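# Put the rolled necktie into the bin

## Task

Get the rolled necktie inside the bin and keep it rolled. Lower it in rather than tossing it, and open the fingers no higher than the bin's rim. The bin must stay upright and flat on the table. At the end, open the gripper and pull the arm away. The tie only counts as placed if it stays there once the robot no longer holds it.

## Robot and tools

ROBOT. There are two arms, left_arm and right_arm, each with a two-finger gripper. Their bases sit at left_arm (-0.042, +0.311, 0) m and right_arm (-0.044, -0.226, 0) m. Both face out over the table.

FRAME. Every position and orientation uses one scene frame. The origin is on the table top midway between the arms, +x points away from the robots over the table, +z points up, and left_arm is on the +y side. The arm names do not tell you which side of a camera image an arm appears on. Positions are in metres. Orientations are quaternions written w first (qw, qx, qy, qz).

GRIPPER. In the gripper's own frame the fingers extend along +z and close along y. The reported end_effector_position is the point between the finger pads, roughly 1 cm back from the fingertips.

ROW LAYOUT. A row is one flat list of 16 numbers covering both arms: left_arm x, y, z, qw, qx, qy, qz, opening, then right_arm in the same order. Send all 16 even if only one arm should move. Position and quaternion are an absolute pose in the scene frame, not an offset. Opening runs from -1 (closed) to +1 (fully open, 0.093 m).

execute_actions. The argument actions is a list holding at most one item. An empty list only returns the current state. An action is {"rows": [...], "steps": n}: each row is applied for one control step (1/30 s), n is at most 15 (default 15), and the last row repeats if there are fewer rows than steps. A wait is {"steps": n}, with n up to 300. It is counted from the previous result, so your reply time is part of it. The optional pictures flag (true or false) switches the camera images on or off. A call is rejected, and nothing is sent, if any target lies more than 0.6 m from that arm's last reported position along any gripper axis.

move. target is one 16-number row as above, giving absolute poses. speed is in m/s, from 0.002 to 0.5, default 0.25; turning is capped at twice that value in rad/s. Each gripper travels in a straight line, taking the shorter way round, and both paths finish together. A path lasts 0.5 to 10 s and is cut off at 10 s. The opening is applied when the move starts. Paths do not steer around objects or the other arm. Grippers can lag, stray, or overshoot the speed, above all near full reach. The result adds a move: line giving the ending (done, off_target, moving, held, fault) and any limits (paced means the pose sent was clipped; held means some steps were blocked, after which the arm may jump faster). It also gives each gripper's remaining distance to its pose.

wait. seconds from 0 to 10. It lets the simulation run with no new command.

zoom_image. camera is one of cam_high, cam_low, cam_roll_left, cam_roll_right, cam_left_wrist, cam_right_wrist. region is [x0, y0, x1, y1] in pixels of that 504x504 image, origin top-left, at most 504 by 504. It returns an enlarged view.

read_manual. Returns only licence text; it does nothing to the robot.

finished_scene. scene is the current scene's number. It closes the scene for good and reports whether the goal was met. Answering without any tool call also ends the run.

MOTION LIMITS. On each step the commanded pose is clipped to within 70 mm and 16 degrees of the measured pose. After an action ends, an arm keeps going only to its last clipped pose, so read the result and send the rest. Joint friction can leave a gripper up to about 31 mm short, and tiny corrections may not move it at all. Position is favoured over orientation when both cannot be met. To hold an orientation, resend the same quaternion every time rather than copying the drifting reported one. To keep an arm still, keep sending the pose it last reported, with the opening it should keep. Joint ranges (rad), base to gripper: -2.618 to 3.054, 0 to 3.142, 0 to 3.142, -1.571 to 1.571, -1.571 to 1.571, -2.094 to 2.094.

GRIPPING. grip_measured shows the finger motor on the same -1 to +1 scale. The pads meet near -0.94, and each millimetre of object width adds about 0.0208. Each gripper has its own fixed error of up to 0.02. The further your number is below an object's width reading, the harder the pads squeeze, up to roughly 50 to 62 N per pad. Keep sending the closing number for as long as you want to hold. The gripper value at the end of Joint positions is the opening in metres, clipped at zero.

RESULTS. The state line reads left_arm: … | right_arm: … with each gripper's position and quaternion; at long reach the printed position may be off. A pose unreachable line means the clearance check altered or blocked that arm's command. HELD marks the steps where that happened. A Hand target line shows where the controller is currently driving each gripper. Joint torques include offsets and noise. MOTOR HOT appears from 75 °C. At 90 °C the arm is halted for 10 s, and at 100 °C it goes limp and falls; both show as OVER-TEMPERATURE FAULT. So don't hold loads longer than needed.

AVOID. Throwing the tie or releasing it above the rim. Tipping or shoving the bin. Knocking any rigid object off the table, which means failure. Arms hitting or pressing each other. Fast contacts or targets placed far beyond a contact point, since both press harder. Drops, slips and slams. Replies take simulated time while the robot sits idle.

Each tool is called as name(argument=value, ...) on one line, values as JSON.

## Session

execute_actions(actions=[])

Scene clock: 0.00 s of 4800.00 s.
left_arm: end_effector_position=(+0.3270, +0.2559, +0.4103) grip_measured=+1.000 end_effector_quat_wxyz=(+0.711, +0.058, +0.699, -0.046) | right_arm: end_effector_position=(+0.3329, -0.2163, +0.3966) grip_measured=+1.000 end_effector_quat_wxyz=(+0.703, -0.002, +0.711, +0.012)
Joint positions: left_arm=[ 0.003  1.044  1.062 -0.002 -0.001  0.017  0.093] | right_arm=[0.014 1.051 1.038 0.    0.009 0.015 0.093]
Joint velocities: left_arm=[ 0.002  0.007 -0.007 -0.022 -0.022  0.007  0.   ] | right_arm=[ 0.002 -0.002  0.012 -0.007  0.022 -0.022  0.   ]
Joint torques (N m, as the arm reports them, + toward a larger angle): no reading
Motor temperatures (°C, as the motors report them): left_arm=[27 24 29 26 26 25] | right_arm=[25 29 28 27 23 25]
Hand target (left_arm): +0.327, +0.256, +0.410; +0.711, +0.058, +0.699, -0.046
Hand target (right_arm): +0.333, -0.216, +0.397; +0.703, -0.002, +0.711, +0.012

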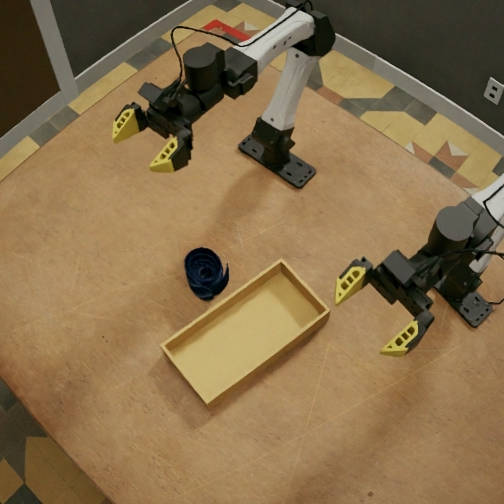

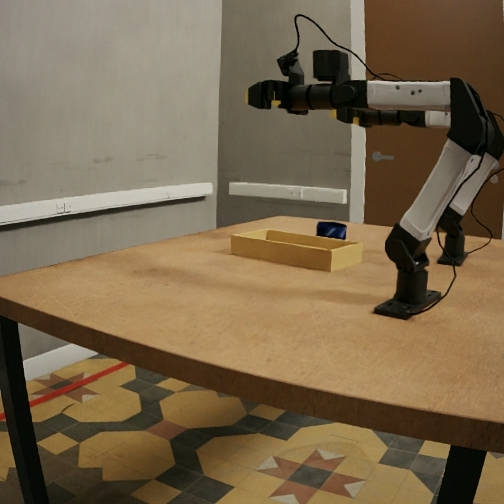

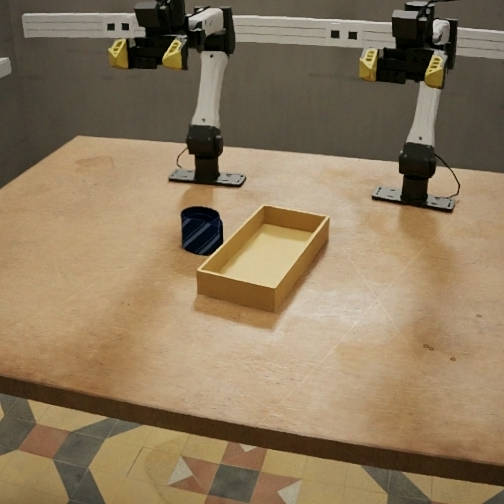

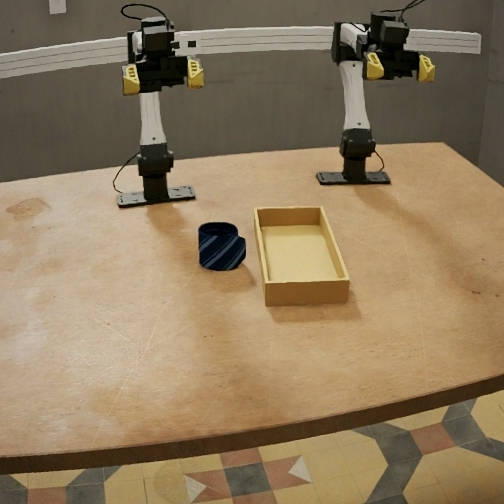

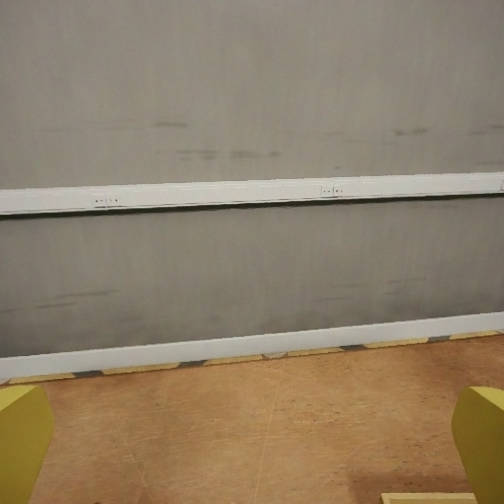

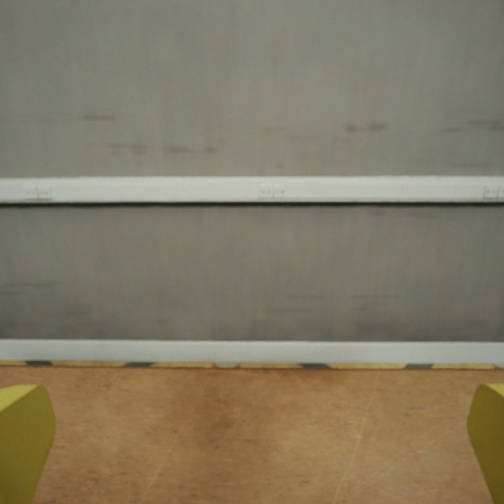

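Shifted about +0.028 y.

move(target=[0.327,0.256,0.41,0.711,0.058,0.699,-0.046,1,0.326,-0.117,0.12,0,0,1,0,1])

Scene clock: 4.57 s of 4800.00 s.
left_arm: end_effector_position=(+0.3270, +0.2559, +0.4103) grip_measured=+1.000 end_effector_quat_wxyz=(+0.711, +0.058, +0.699, -0.046) | right_arm: end_effector_position=(+0.3243, -0.1234, +0.1206) grip_measured=+1.000 end_effector_quat_wxyz=(+0.009, +0.006, +1.000, -0.016)
Joint positions: left_arm=[ 0.003  1.044  1.062 -0.002 -0.001  0.017  0.093] | right_arm=[ 0.272  1.993  1.786 -1.357  0.037  0.299  0.093]
Joint velocities: left_arm=[ 0.007  0.017 -0.002  0.007 -0.037 -0.022  0.   ] | right_arm=[ 0.007 -0.012 -0.002 -0.007 -0.066 -0.051  0.   ]
Joint torques (N m, as the arm reports them, + toward a larger angle): left_arm=[-0.32 -3.4   8.5   2.78 -0.06 -0.04] | right_arm=[  1.32 -11.9    8.16   0.27  -0.08   0.02]
Motor temperatures (°C, as the motors report them): left_arm=[27 24 30 28 26 25] | right_arm=[25 29 29 28 23 25]
Hand target (left_arm): +0.327, +0.256, +0.410; +0.711, +0.058, +0.699, -0.046
Hand target (right_arm): +0.322, -0.118, +0.122; +0.002, +0.003, +1.000, -0.014
Off the commanded pose (left_arm): 0.000 m, 0 deg.
Off the commanded pose (right_arm): 0.007 m, 2 deg.
move: done

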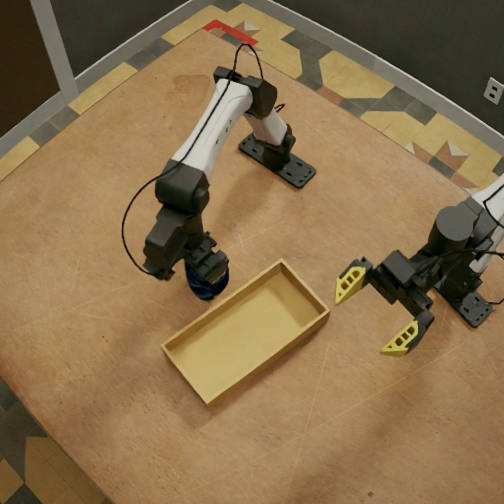

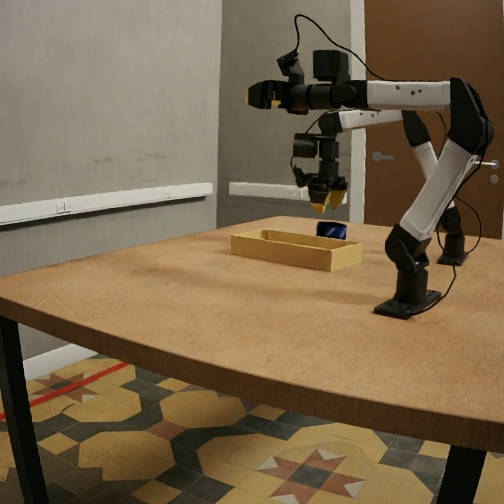

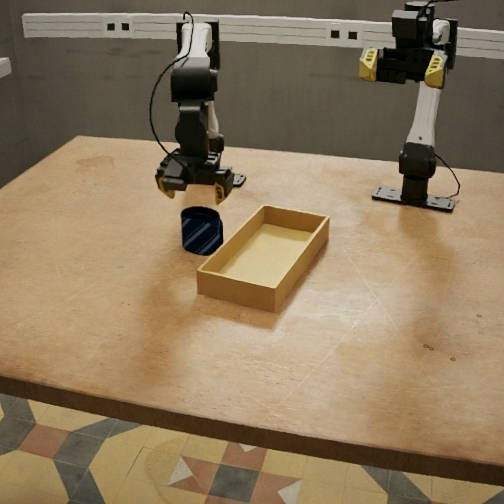

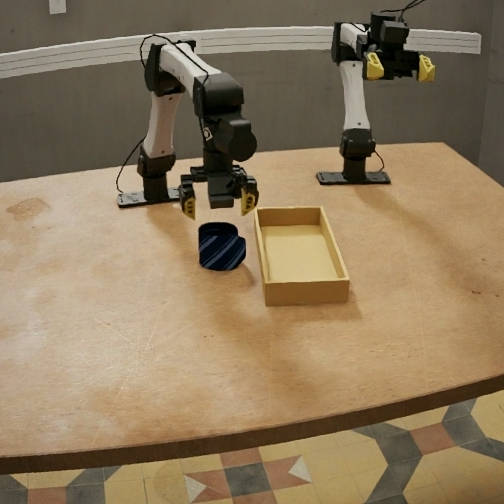

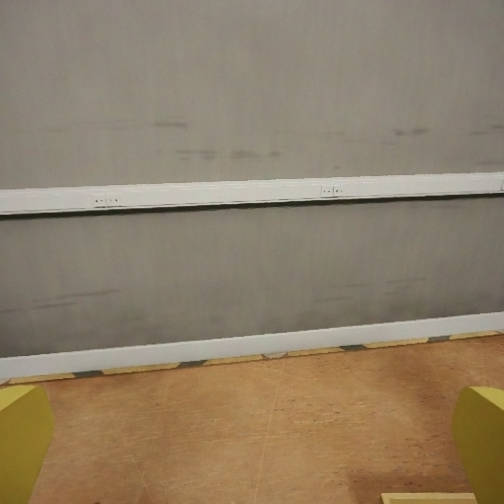

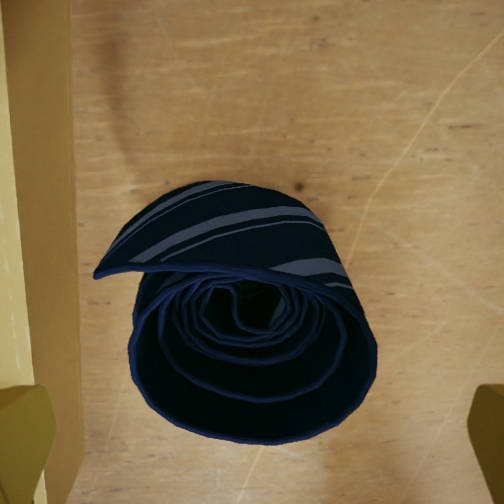

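move(target=[0.327,0.256,0.41,0.711,0.058,0.699,-0.046,1,0.32,-0.111,0.11,0,0,1,0,1], speed=0.05)

move(target=[0.327,0.256,0.41,0.711,0.058,0.699,-0.046,1,0.32,-0.111,0.03,0,0,1,0,1], speed=0.1)

Scene clock: 7.47 s of 4800.00 s.
left_arm: end_effector_position=(+0.3270, +0.2559, +0.4103) grip_measured=+1.000 end_effector_quat_wxyz=(+0.711, +0.058, +0.699, -0.046) | right_arm: end_effector_position=(+0.3206, -0.1171, +0.1162) grip_measured=+1.000 end_effector_quat_wxyz=(+0.002, +0.003, +1.000, -0.005)
Joint positions: left_arm=[ 0.003  1.044  1.062 -0.002 -0.001  0.017  0.093] | right_arm=[ 0.279  1.993  1.77  -1.347  0.01   0.299  0.093]
Joint velocities: left_arm=[ 0.012 -0.022  0.012 -0.037 -0.007 -0.11   0.   ] | right_arm=[ 0.002 -0.002 -0.002  0.022  0.022  0.081  0.   ]
Joint torques (N m, as the arm reports them, + toward a larger angle): left_arm=[-0.28 -3.39  8.51  2.78 -0.05 -0.03] | right_arm=[  1.26 -12.27   5.77   0.52  -0.19  -0.06]
Motor temperatures (°C, as the motors report them): left_arm=[27 24 30 28 26 25] | right_arm=[25 30 29 28 23 25]
Hand target (left_arm): +0.327, +0.256, +0.410; +0.711, +0.058, +0.699, -0.046
Hand target (right_arm): +0.319, -0.111, +0.110; -0.001, -0.000, +1.000, -0.000
Off the commanded pose (left_arm): 0.000 m, 0 deg.
Off the commanded pose (right_arm): 0.009 m, 1 deg.
move: done

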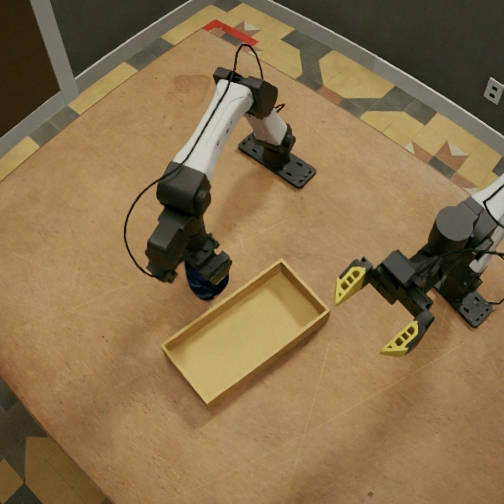

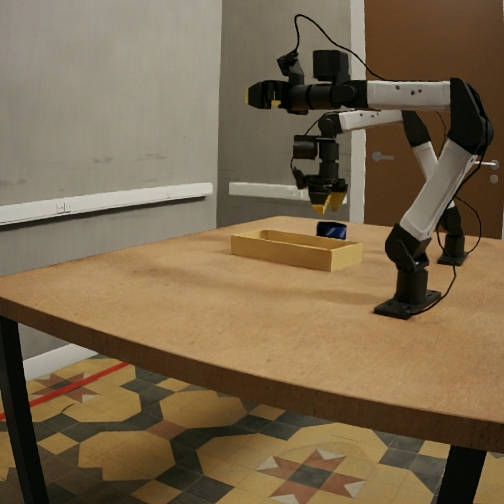

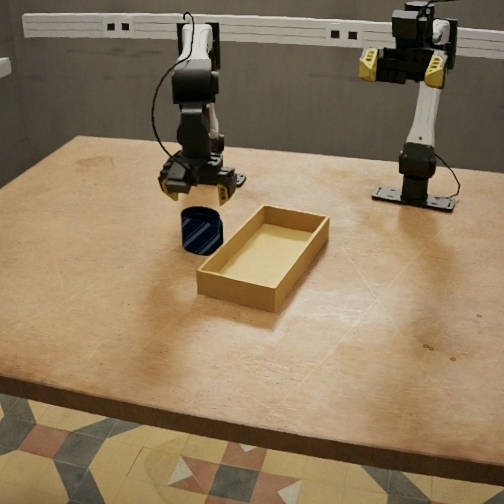

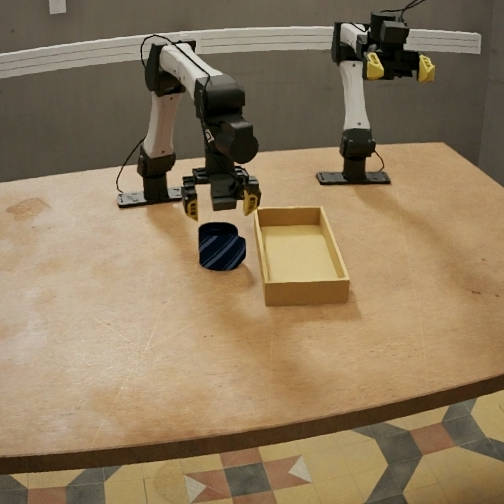

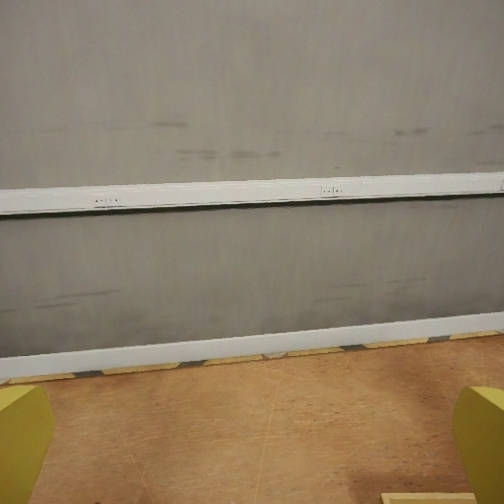

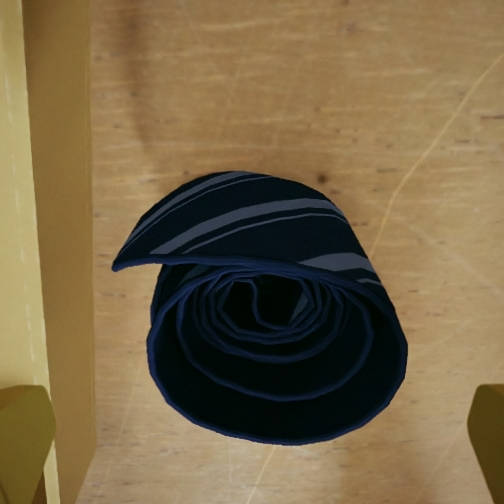

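Scene clock: 8.90 s of 4800.00 s.
left_arm: end_effector_position=(+0.3270, +0.2559, +0.4103) grip_measured=+1.000 end_effector_quat_wxyz=(+0.711, +0.058, +0.699, -0.046) | right_arm: end_effector_position=(+0.3210, -0.1168, +0.0377) grip_measured=+1.000 end_effector_quat_wxyz=(+0.003, +0.003, +1.000, -0.004)
Joint positions: left_arm=[ 0.003  1.044  1.062 -0.002 -0.001  0.017  0.093] | right_arm=[ 0.279  2.032  1.511 -1.046  0.009  0.299  0.093]
Joint velocities: left_arm=[-0.012  0.022 -0.002  0.022 -0.007 -0.037  0.   ] | right_arm=[ 0.002  0.007  0.002 -0.051 -0.037  0.022  0.   ]
Joint torques (N m, as the arm reports them, + toward a larger angle): left_arm=[-0.29 -3.44  8.51  2.77 -0.06 -0.03] | right_arm=[  1.42 -11.87   5.78   0.58  -0.14   0.  ]
Motor temperatures (°C, as the motors report them): left_arm=[27 24 30 29 26 25] | right_arm=[25 31 29 28 23 25]
Hand target (left_arm): +0.327, +0.256, +0.410; +0.711, +0.058, +0.699, -0.046
Hand target (right_arm): +0.319, -0.111, +0.030; +0.000, -0.000, +1.000, -0.000
Off the commanded pose (left_arm): 0.000 m, 0 deg.
Off the commanded pose (right_arm): 0.010 m, 1 deg.
move: done

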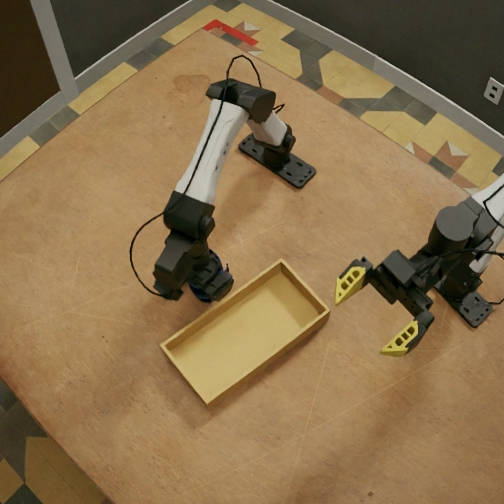

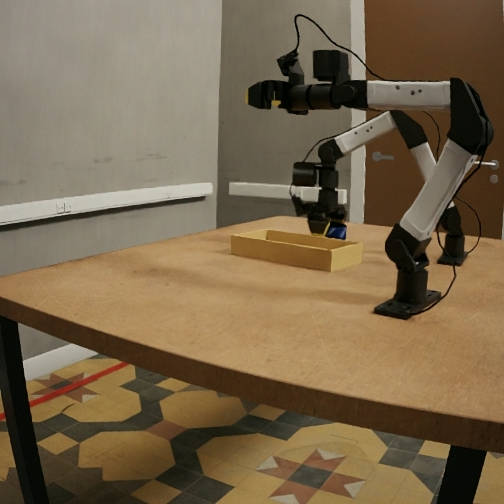

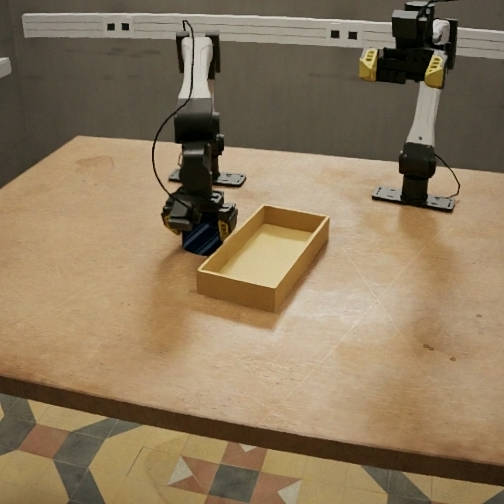

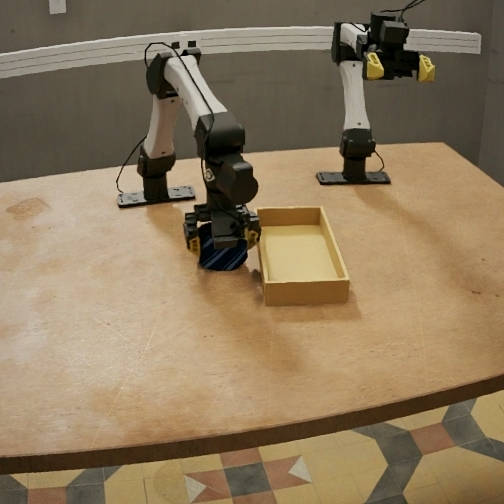

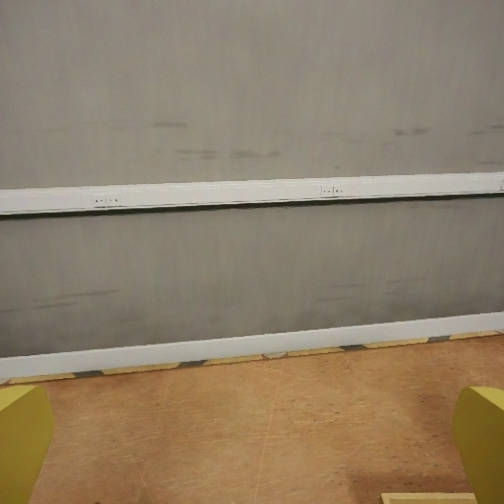

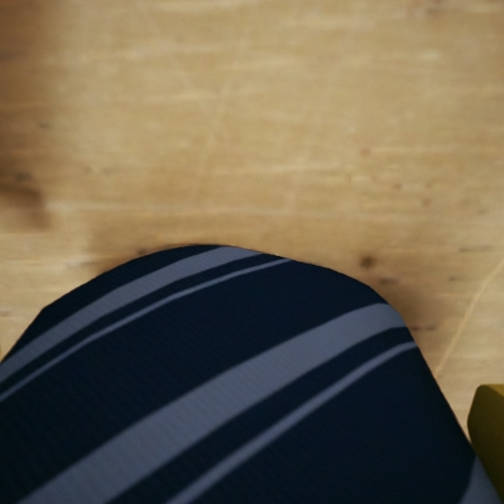

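move(target=[0.327,0.256,0.41,0.711,0.058,0.699,-0.046,1,0.32,-0.117,0.12,0,0,1,0,1], speed=0.1)

move(target=[0.327,0.256,0.41,0.711,0.058,0.699,-0.046,1,0.318,-0.12,0.12,0,0.707,0.707,0,1], speed=0.4)

Scene clock: 12.93 s of 4800.00 s.
left_arm: end_effector_position=(+0.3270, +0.2559, +0.4103) grip_measured=+1.000 end_effector_quat_wxyz=(+0.711, +0.058, +0.699, -0.046) | right_arm: end_effector_position=(+0.3221, -0.1165, +0.1129) grip_measured=+1.000 end_effector_quat_wxyz=(-0.001, +0.001, +1.000, -0.005)
Joint positions: left_arm=[ 0.003  1.044  1.062 -0.002 -0.001  0.017  0.093] | right_arm=[ 0.279  2.003  1.772 -1.343  0.009  0.296  0.093]
Joint velocities: left_arm=[-0.017 -0.032  0.002 -0.051 -0.007 -0.037  0.   ] | right_arm=[-0.002 -0.007 -0.007 -0.037 -0.022  0.051  0.   ]
Joint torques (N m, as the arm reports them, + toward a larger angle): left_arm=[-0.31 -3.4   8.51  2.77 -0.06 -0.04] | right_arm=[  0.34 -13.36   8.     0.24  -0.14  -0.16]
Motor temperatures (°C, as the motors report them): left_arm=[27 24 31 29 26 25] | right_arm=[25 32 30 28 23 25]
Hand target (left_arm): +0.327, +0.256, +0.410; +0.711, +0.058, +0.699, -0.046
Hand target (right_arm): +0.321, -0.117, +0.120; -0.000, +0.000, +1.000, -0.000
Off the commanded pose (left_arm): 0.000 m, 0 deg.
Off the commanded pose (right_arm): 0.007 m, 1 deg.
move: done

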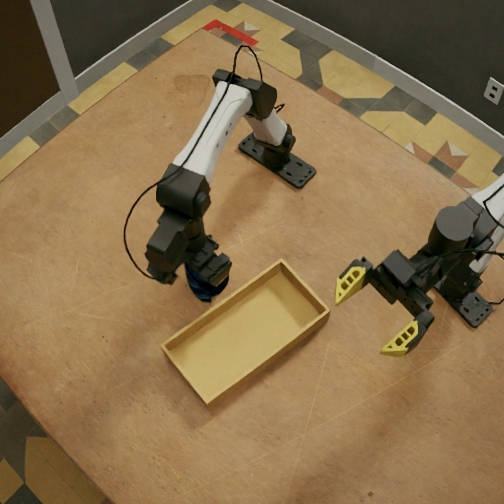

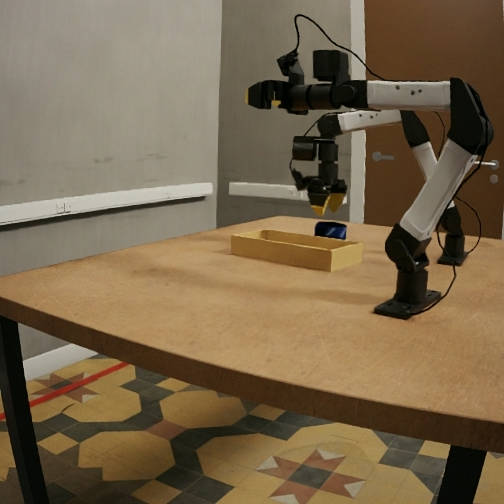

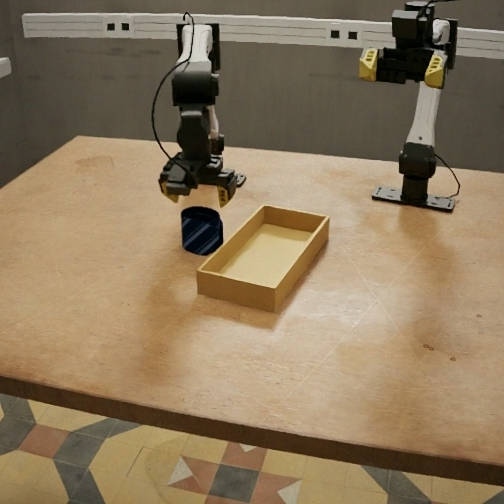

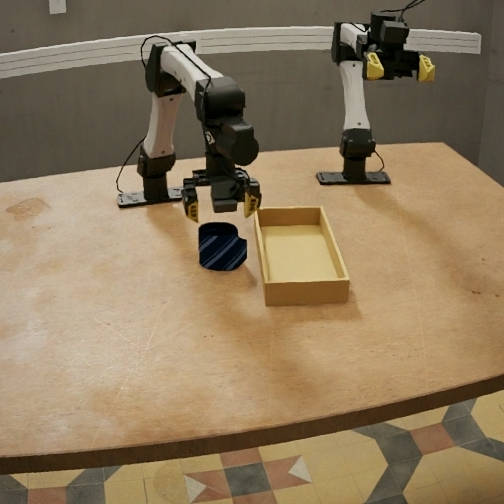

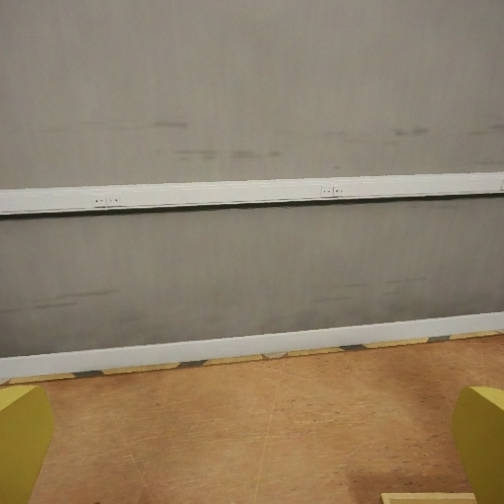

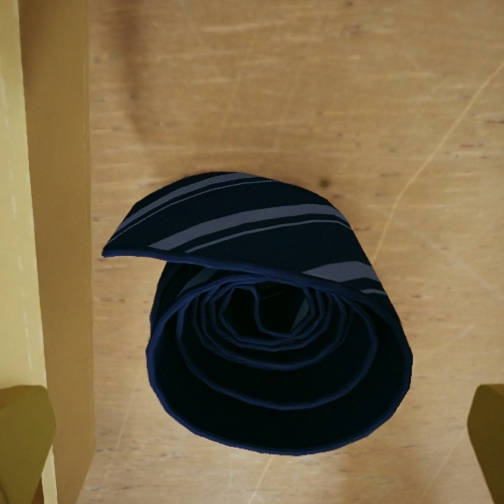

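Scene clock: 15.57 s of 4800.00 s.
left_arm: end_effector_position=(+0.3270, +0.2559, +0.4103) grip_measured=+1.000 end_effector_quat_wxyz=(+0.711, +0.058, +0.699, -0.046) | right_arm: end_effector_position=(+0.3218, -0.1159, +0.1173) grip_measured=+1.000 end_effector_quat_wxyz=(+0.004, +0.700, +0.714, +0.002)
Joint positions: left_arm=[ 0.003  1.044  1.062 -0.002 -0.001  0.017  0.093] | right_arm=[ 0.279  1.991  1.772 -1.343  0.005  1.846  0.093]
Joint velocities: left_arm=[-0.002  0.007 -0.017 -0.007  0.022  0.022  0.   ] | right_arm=[ 0.007  0.007  0.007  0.007 -0.051  0.022  0.   ]
Joint torques (N m, as the arm reports them, + toward a larger angle): left_arm=[-0.31 -3.4   8.51  2.77 -0.05 -0.04] | right_arm=[ -0.5  -13.2    6.53   0.17  -0.09  -0.08]
Motor temperatures (°C, as the motors report them): left_arm=[27 24 32 30 26 25] | right_arm=[25 33 30 28 23 25]
Hand target (left_arm): +0.327, +0.256, +0.410; +0.711, +0.058, +0.699, -0.046
Hand target (right_arm): +0.318, -0.120, +0.120; -0.000, +0.707, +0.707, -0.000
Off the commanded pose (left_arm): 0.000 m, 0 deg.
Off the commanded pose (right_arm): 0.006 m, 1 deg.
move: done

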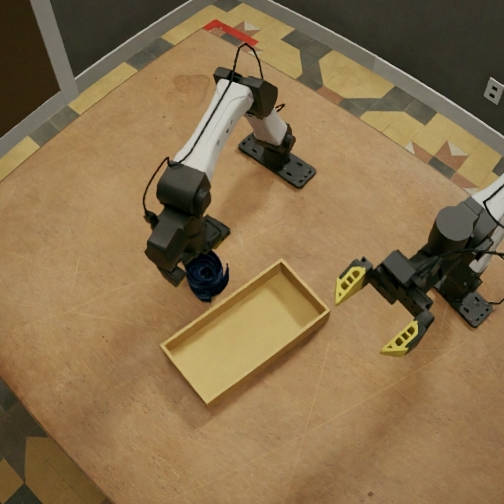

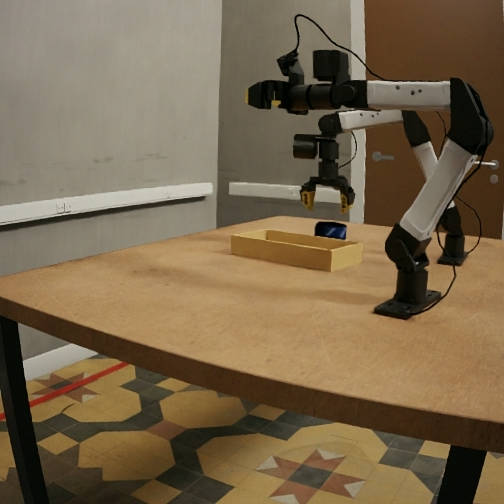

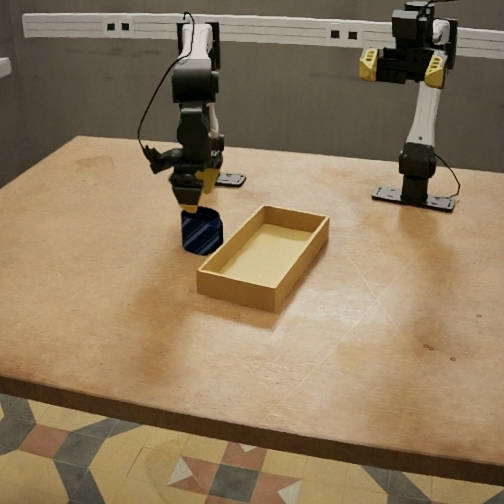

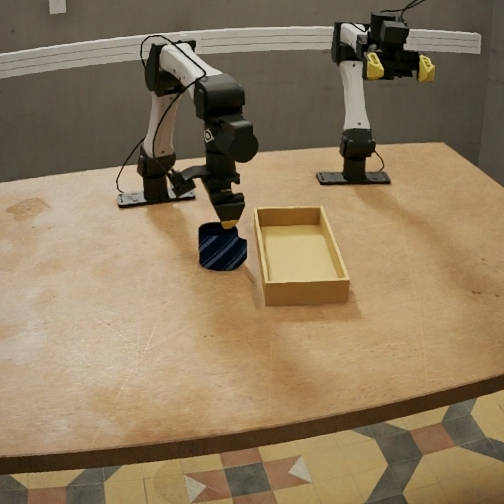

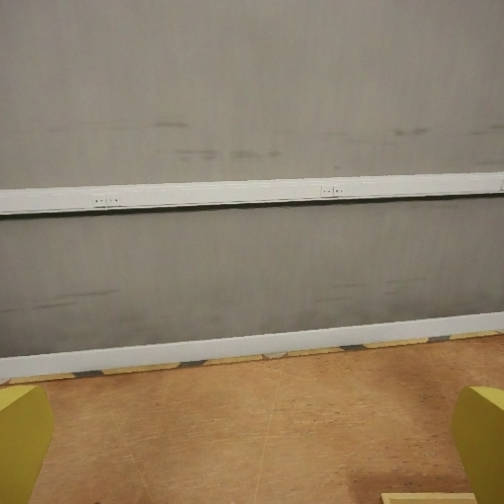

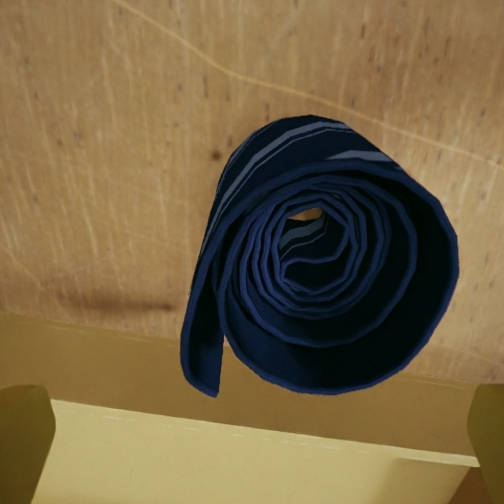

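move(target=[0.327,0.256,0.41,0.711,0.058,0.699,-0.046,1,0.298,-0.124,0.115,0,0.707,0.707,0,1], speed=0.05)

move(target=[0.327,0.256,0.41,0.711,0.058,0.699,-0.046,1,0.3,-0.124,0.03,0,0.707,0.707,0,1], speed=0.1)

Scene clock: 20.50 s of 4800.00 s.
left_arm: end_effector_position=(+0.3270, +0.2559, +0.4103) grip_measured=+1.000 end_effector_quat_wxyz=(+0.711, +0.058, +0.699, -0.046) | right_arm: end_effector_position=(+0.2976, -0.1232, +0.1166) grip_measured=+1.000 end_effector_quat_wxyz=(-0.001, +0.703, +0.711, -0.007)
Joint positions: left_arm=[ 0.003  1.044  1.062 -0.002 -0.001  0.017  0.093] | right_arm=[ 0.279  1.908  1.654 -1.329  0.005  1.852  0.093]
Joint velocities: left_arm=[ 0.012 -0.012  0.012  0.007 -0.037  0.051  0.   ] | right_arm=[-0.002 -0.012  0.007  0.081 -0.022  0.051  0.   ]
Joint torques (N m, as the arm reports them, + toward a larger angle): left_arm=[-0.29 -3.42  8.5   2.77 -0.05 -0.04] | right_arm=[  0.09 -12.18   5.73   0.41   0.02   0.01]
Motor temperatures (°C, as the motors report them): left_arm=[27 24 32 30 26 25] | right_arm=[25 35 30 27 23 25]
Hand target (left_arm): +0.327, +0.256, +0.410; +0.711, +0.058, +0.699, -0.046
Hand target (right_arm): +0.298, -0.124, +0.115; -0.000, +0.707, +0.707, -0.000
Off the commanded pose (left_arm): 0.000 m, 0 deg.
Off the commanded pose (right_arm): 0.002 m, 1 deg.
After step 90, 1.17 s passed at rest.
move: done

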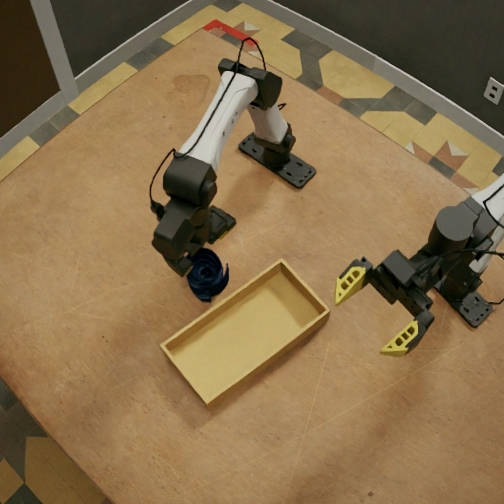

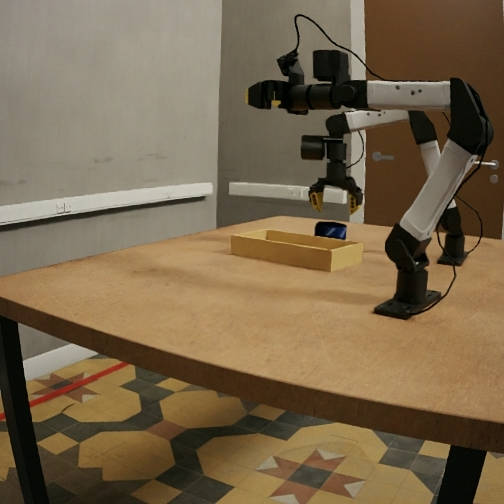

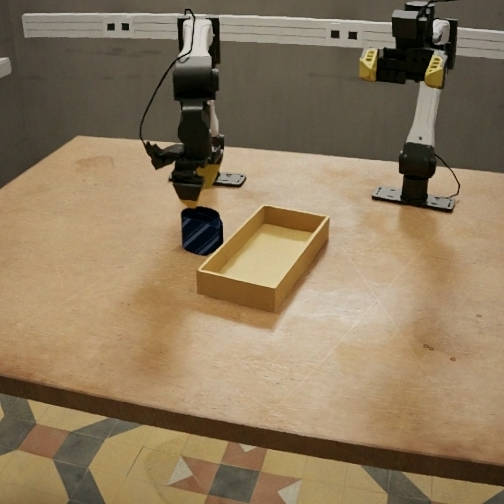

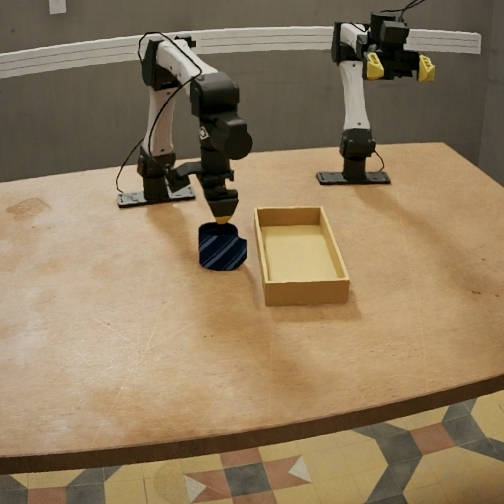

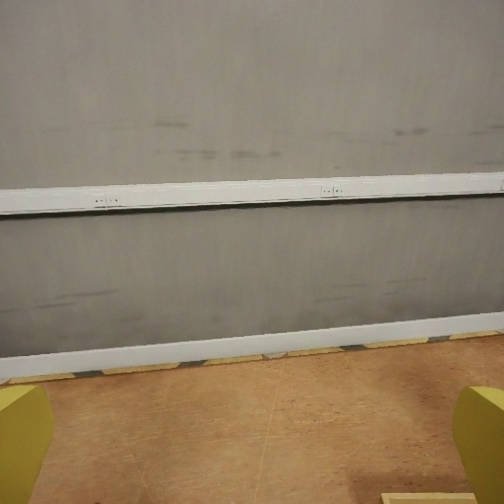

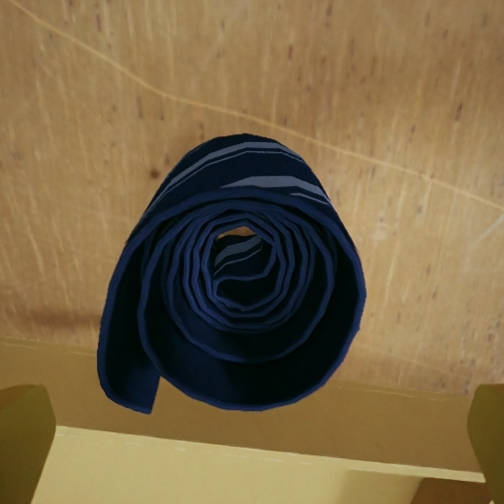

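Scene clock: 21.87 s of 4800.00 s.
left_arm: end_effector_position=(+0.3270, +0.2559, +0.4103) grip_measured=+1.000 end_effector_quat_wxyz=(+0.711, +0.058, +0.699, -0.046) | right_arm: end_effector_position=(+0.2990, -0.1228, +0.0378) grip_measured=+1.000 end_effector_quat_wxyz=(+0.003, +0.703, +0.711, +0.000)
Joint positions: left_arm=[ 0.003  1.044  1.062 -0.002 -0.001  0.017  0.093] | right_arm=[ 0.279  1.949  1.392 -1.01   0.005  1.852  0.093]
Joint velocities: left_arm=[-0.002  0.002  0.012  0.022 -0.081  0.007  0.   ] | right_arm=[-0.012 -0.007 -0.007 -0.022 -0.022 -0.095  0.   ]
Joint torques (N m, as the arm reports them, + toward a larger angle): left_arm=[-0.3  -3.4   8.5   2.78 -0.05 -0.04] | right_arm=[  0.03 -10.73   5.59   0.54  -0.02   0.  ]
Motor temperatures (°C, as the motors report them): left_arm=[27 24 32 30 26 25] | right_arm=[25 35 30 27 23 25]
Hand target (left_arm): +0.327, +0.256, +0.410; +0.711, +0.058, +0.699, -0.046
Hand target (right_arm): +0.299, -0.124, +0.030; -0.000, +0.707, +0.707, -0.000
Off the commanded pose (left_arm): 0.000 m, 0 deg.
Off the commanded pose (right_arm): 0.008 m, 1 deg.
move: done

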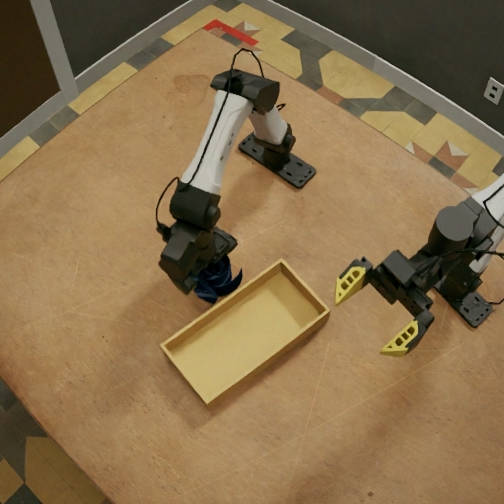

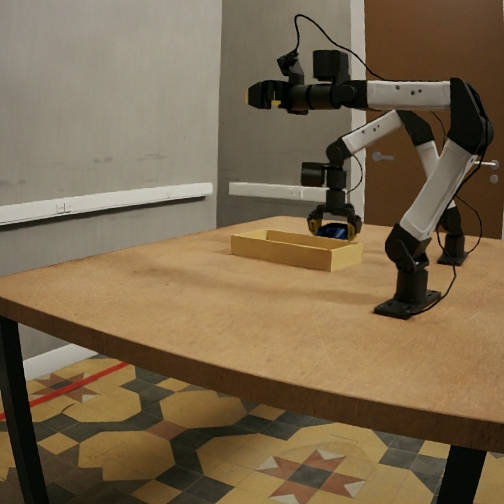

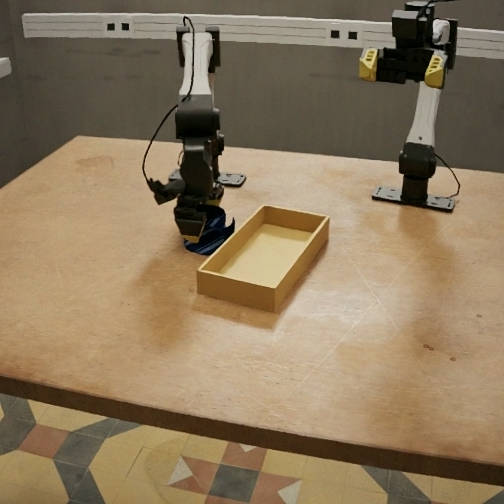

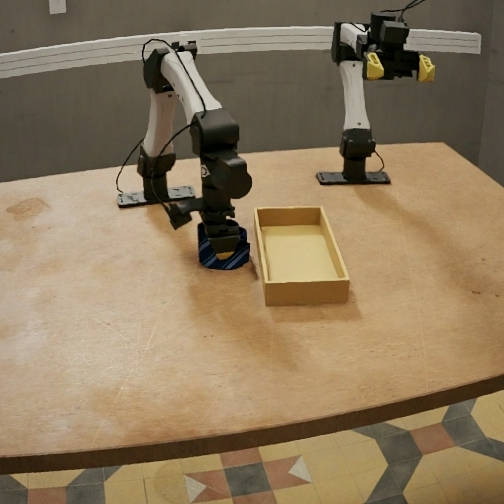

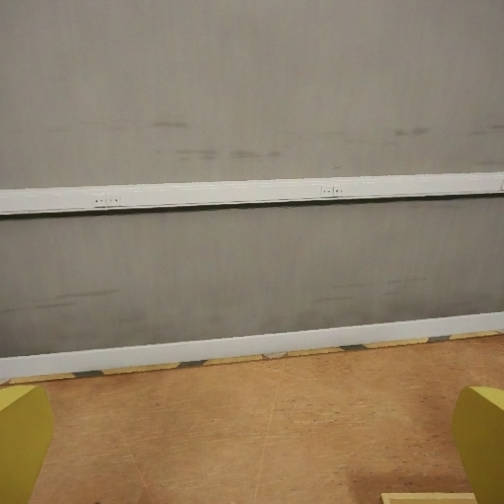

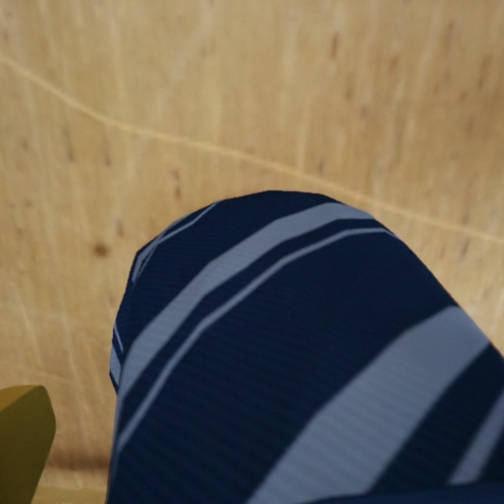

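Crumpled the edge; lift and recheck.

move(target=[0.327,0.256,0.41,0.711,0.058,0.699,-0.046,1,0.306,-0.124,0.12,0,0.707,0.707,0,1], speed=0.1)

Scene clock: 24.50 s of 4800.00 s.
left_arm: end_effector_position=(+0.3270, +0.2559, +0.4103) grip_measured=+1.000 end_effector_quat_wxyz=(+0.711, +0.058, +0.699, -0.046) | right_arm: end_effector_position=(+0.3079, -0.1201, +0.1151) grip_measured=+1.000 end_effector_quat_wxyz=(+0.003, +0.703, +0.711, +0.001)
Joint positions: left_arm=[ 0.003  1.044  1.062 -0.002 -0.001  0.017  0.093] | right_arm=[ 0.279  1.935  1.684 -1.315  0.005  1.852  0.093]
Joint velocities: left_arm=[-0.012  0.007  0.007  0.007  0.095 -0.022  0.   ] | right_arm=[ 0.017 -0.002  0.007 -0.037  0.051  0.022  0.   ]
Joint torques (N m, as the arm reports them, + toward a larger angle): left_arm=[-0.3  -3.41  8.49  2.78 -0.05 -0.04] | right_arm=[ -0.05 -12.11   7.85   0.11  -0.03  -0.09]
Motor temperatures (°C, as the motors report them): left_arm=[27 24 33 31 26 25] | right_arm=[25 36 30 27 23 25]
Hand target (left_arm): +0.327, +0.256, +0.410; +0.711, +0.058, +0.699, -0.046
Hand target (right_arm): +0.307, -0.124, +0.120; +0.000, +0.707, +0.707, +0.000
Off the commanded pose (left_arm): 0.000 m, 0 deg.
Off the commanded pose (right_arm): 0.007 m, 1 deg.
move: done

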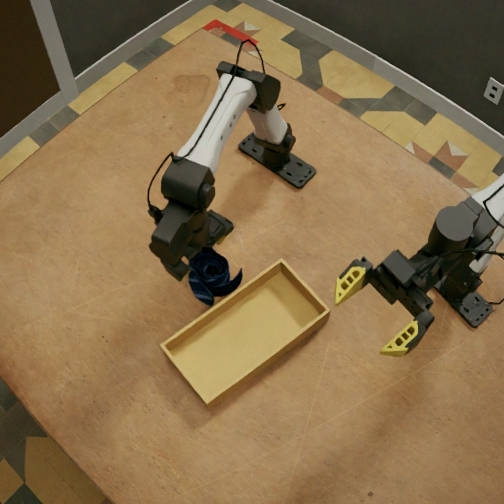

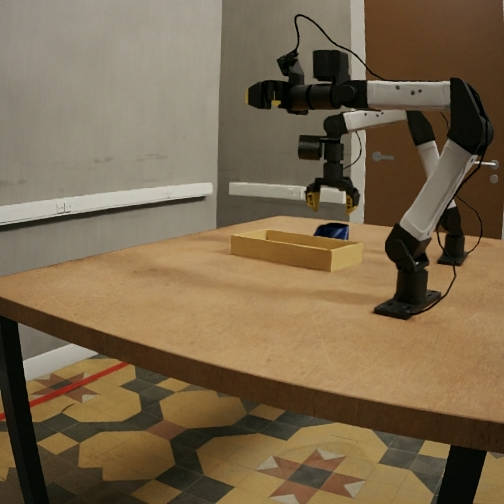

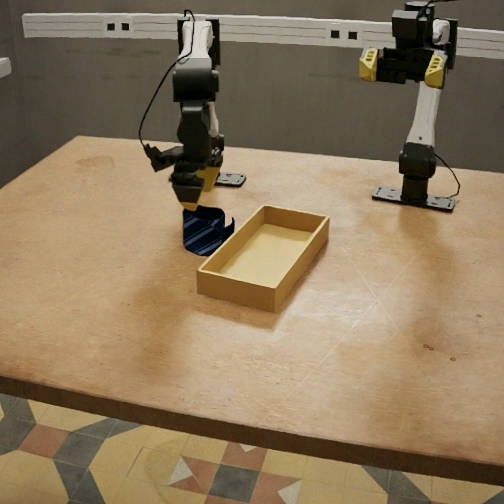

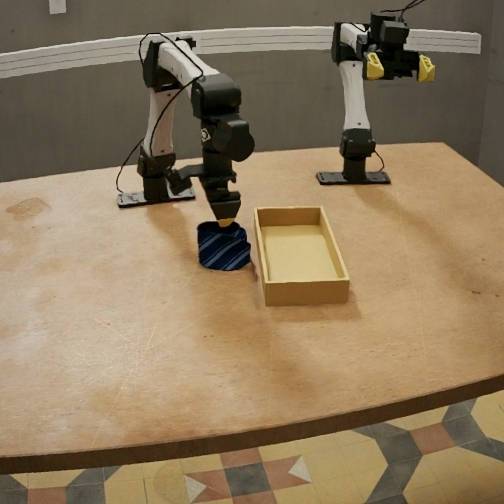

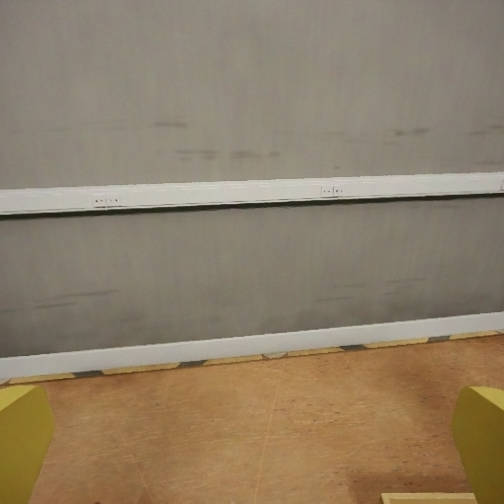

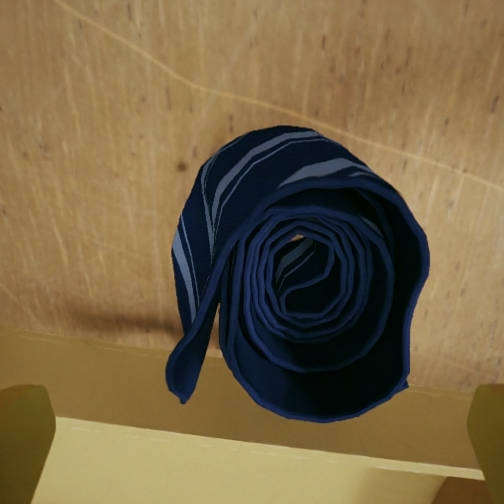

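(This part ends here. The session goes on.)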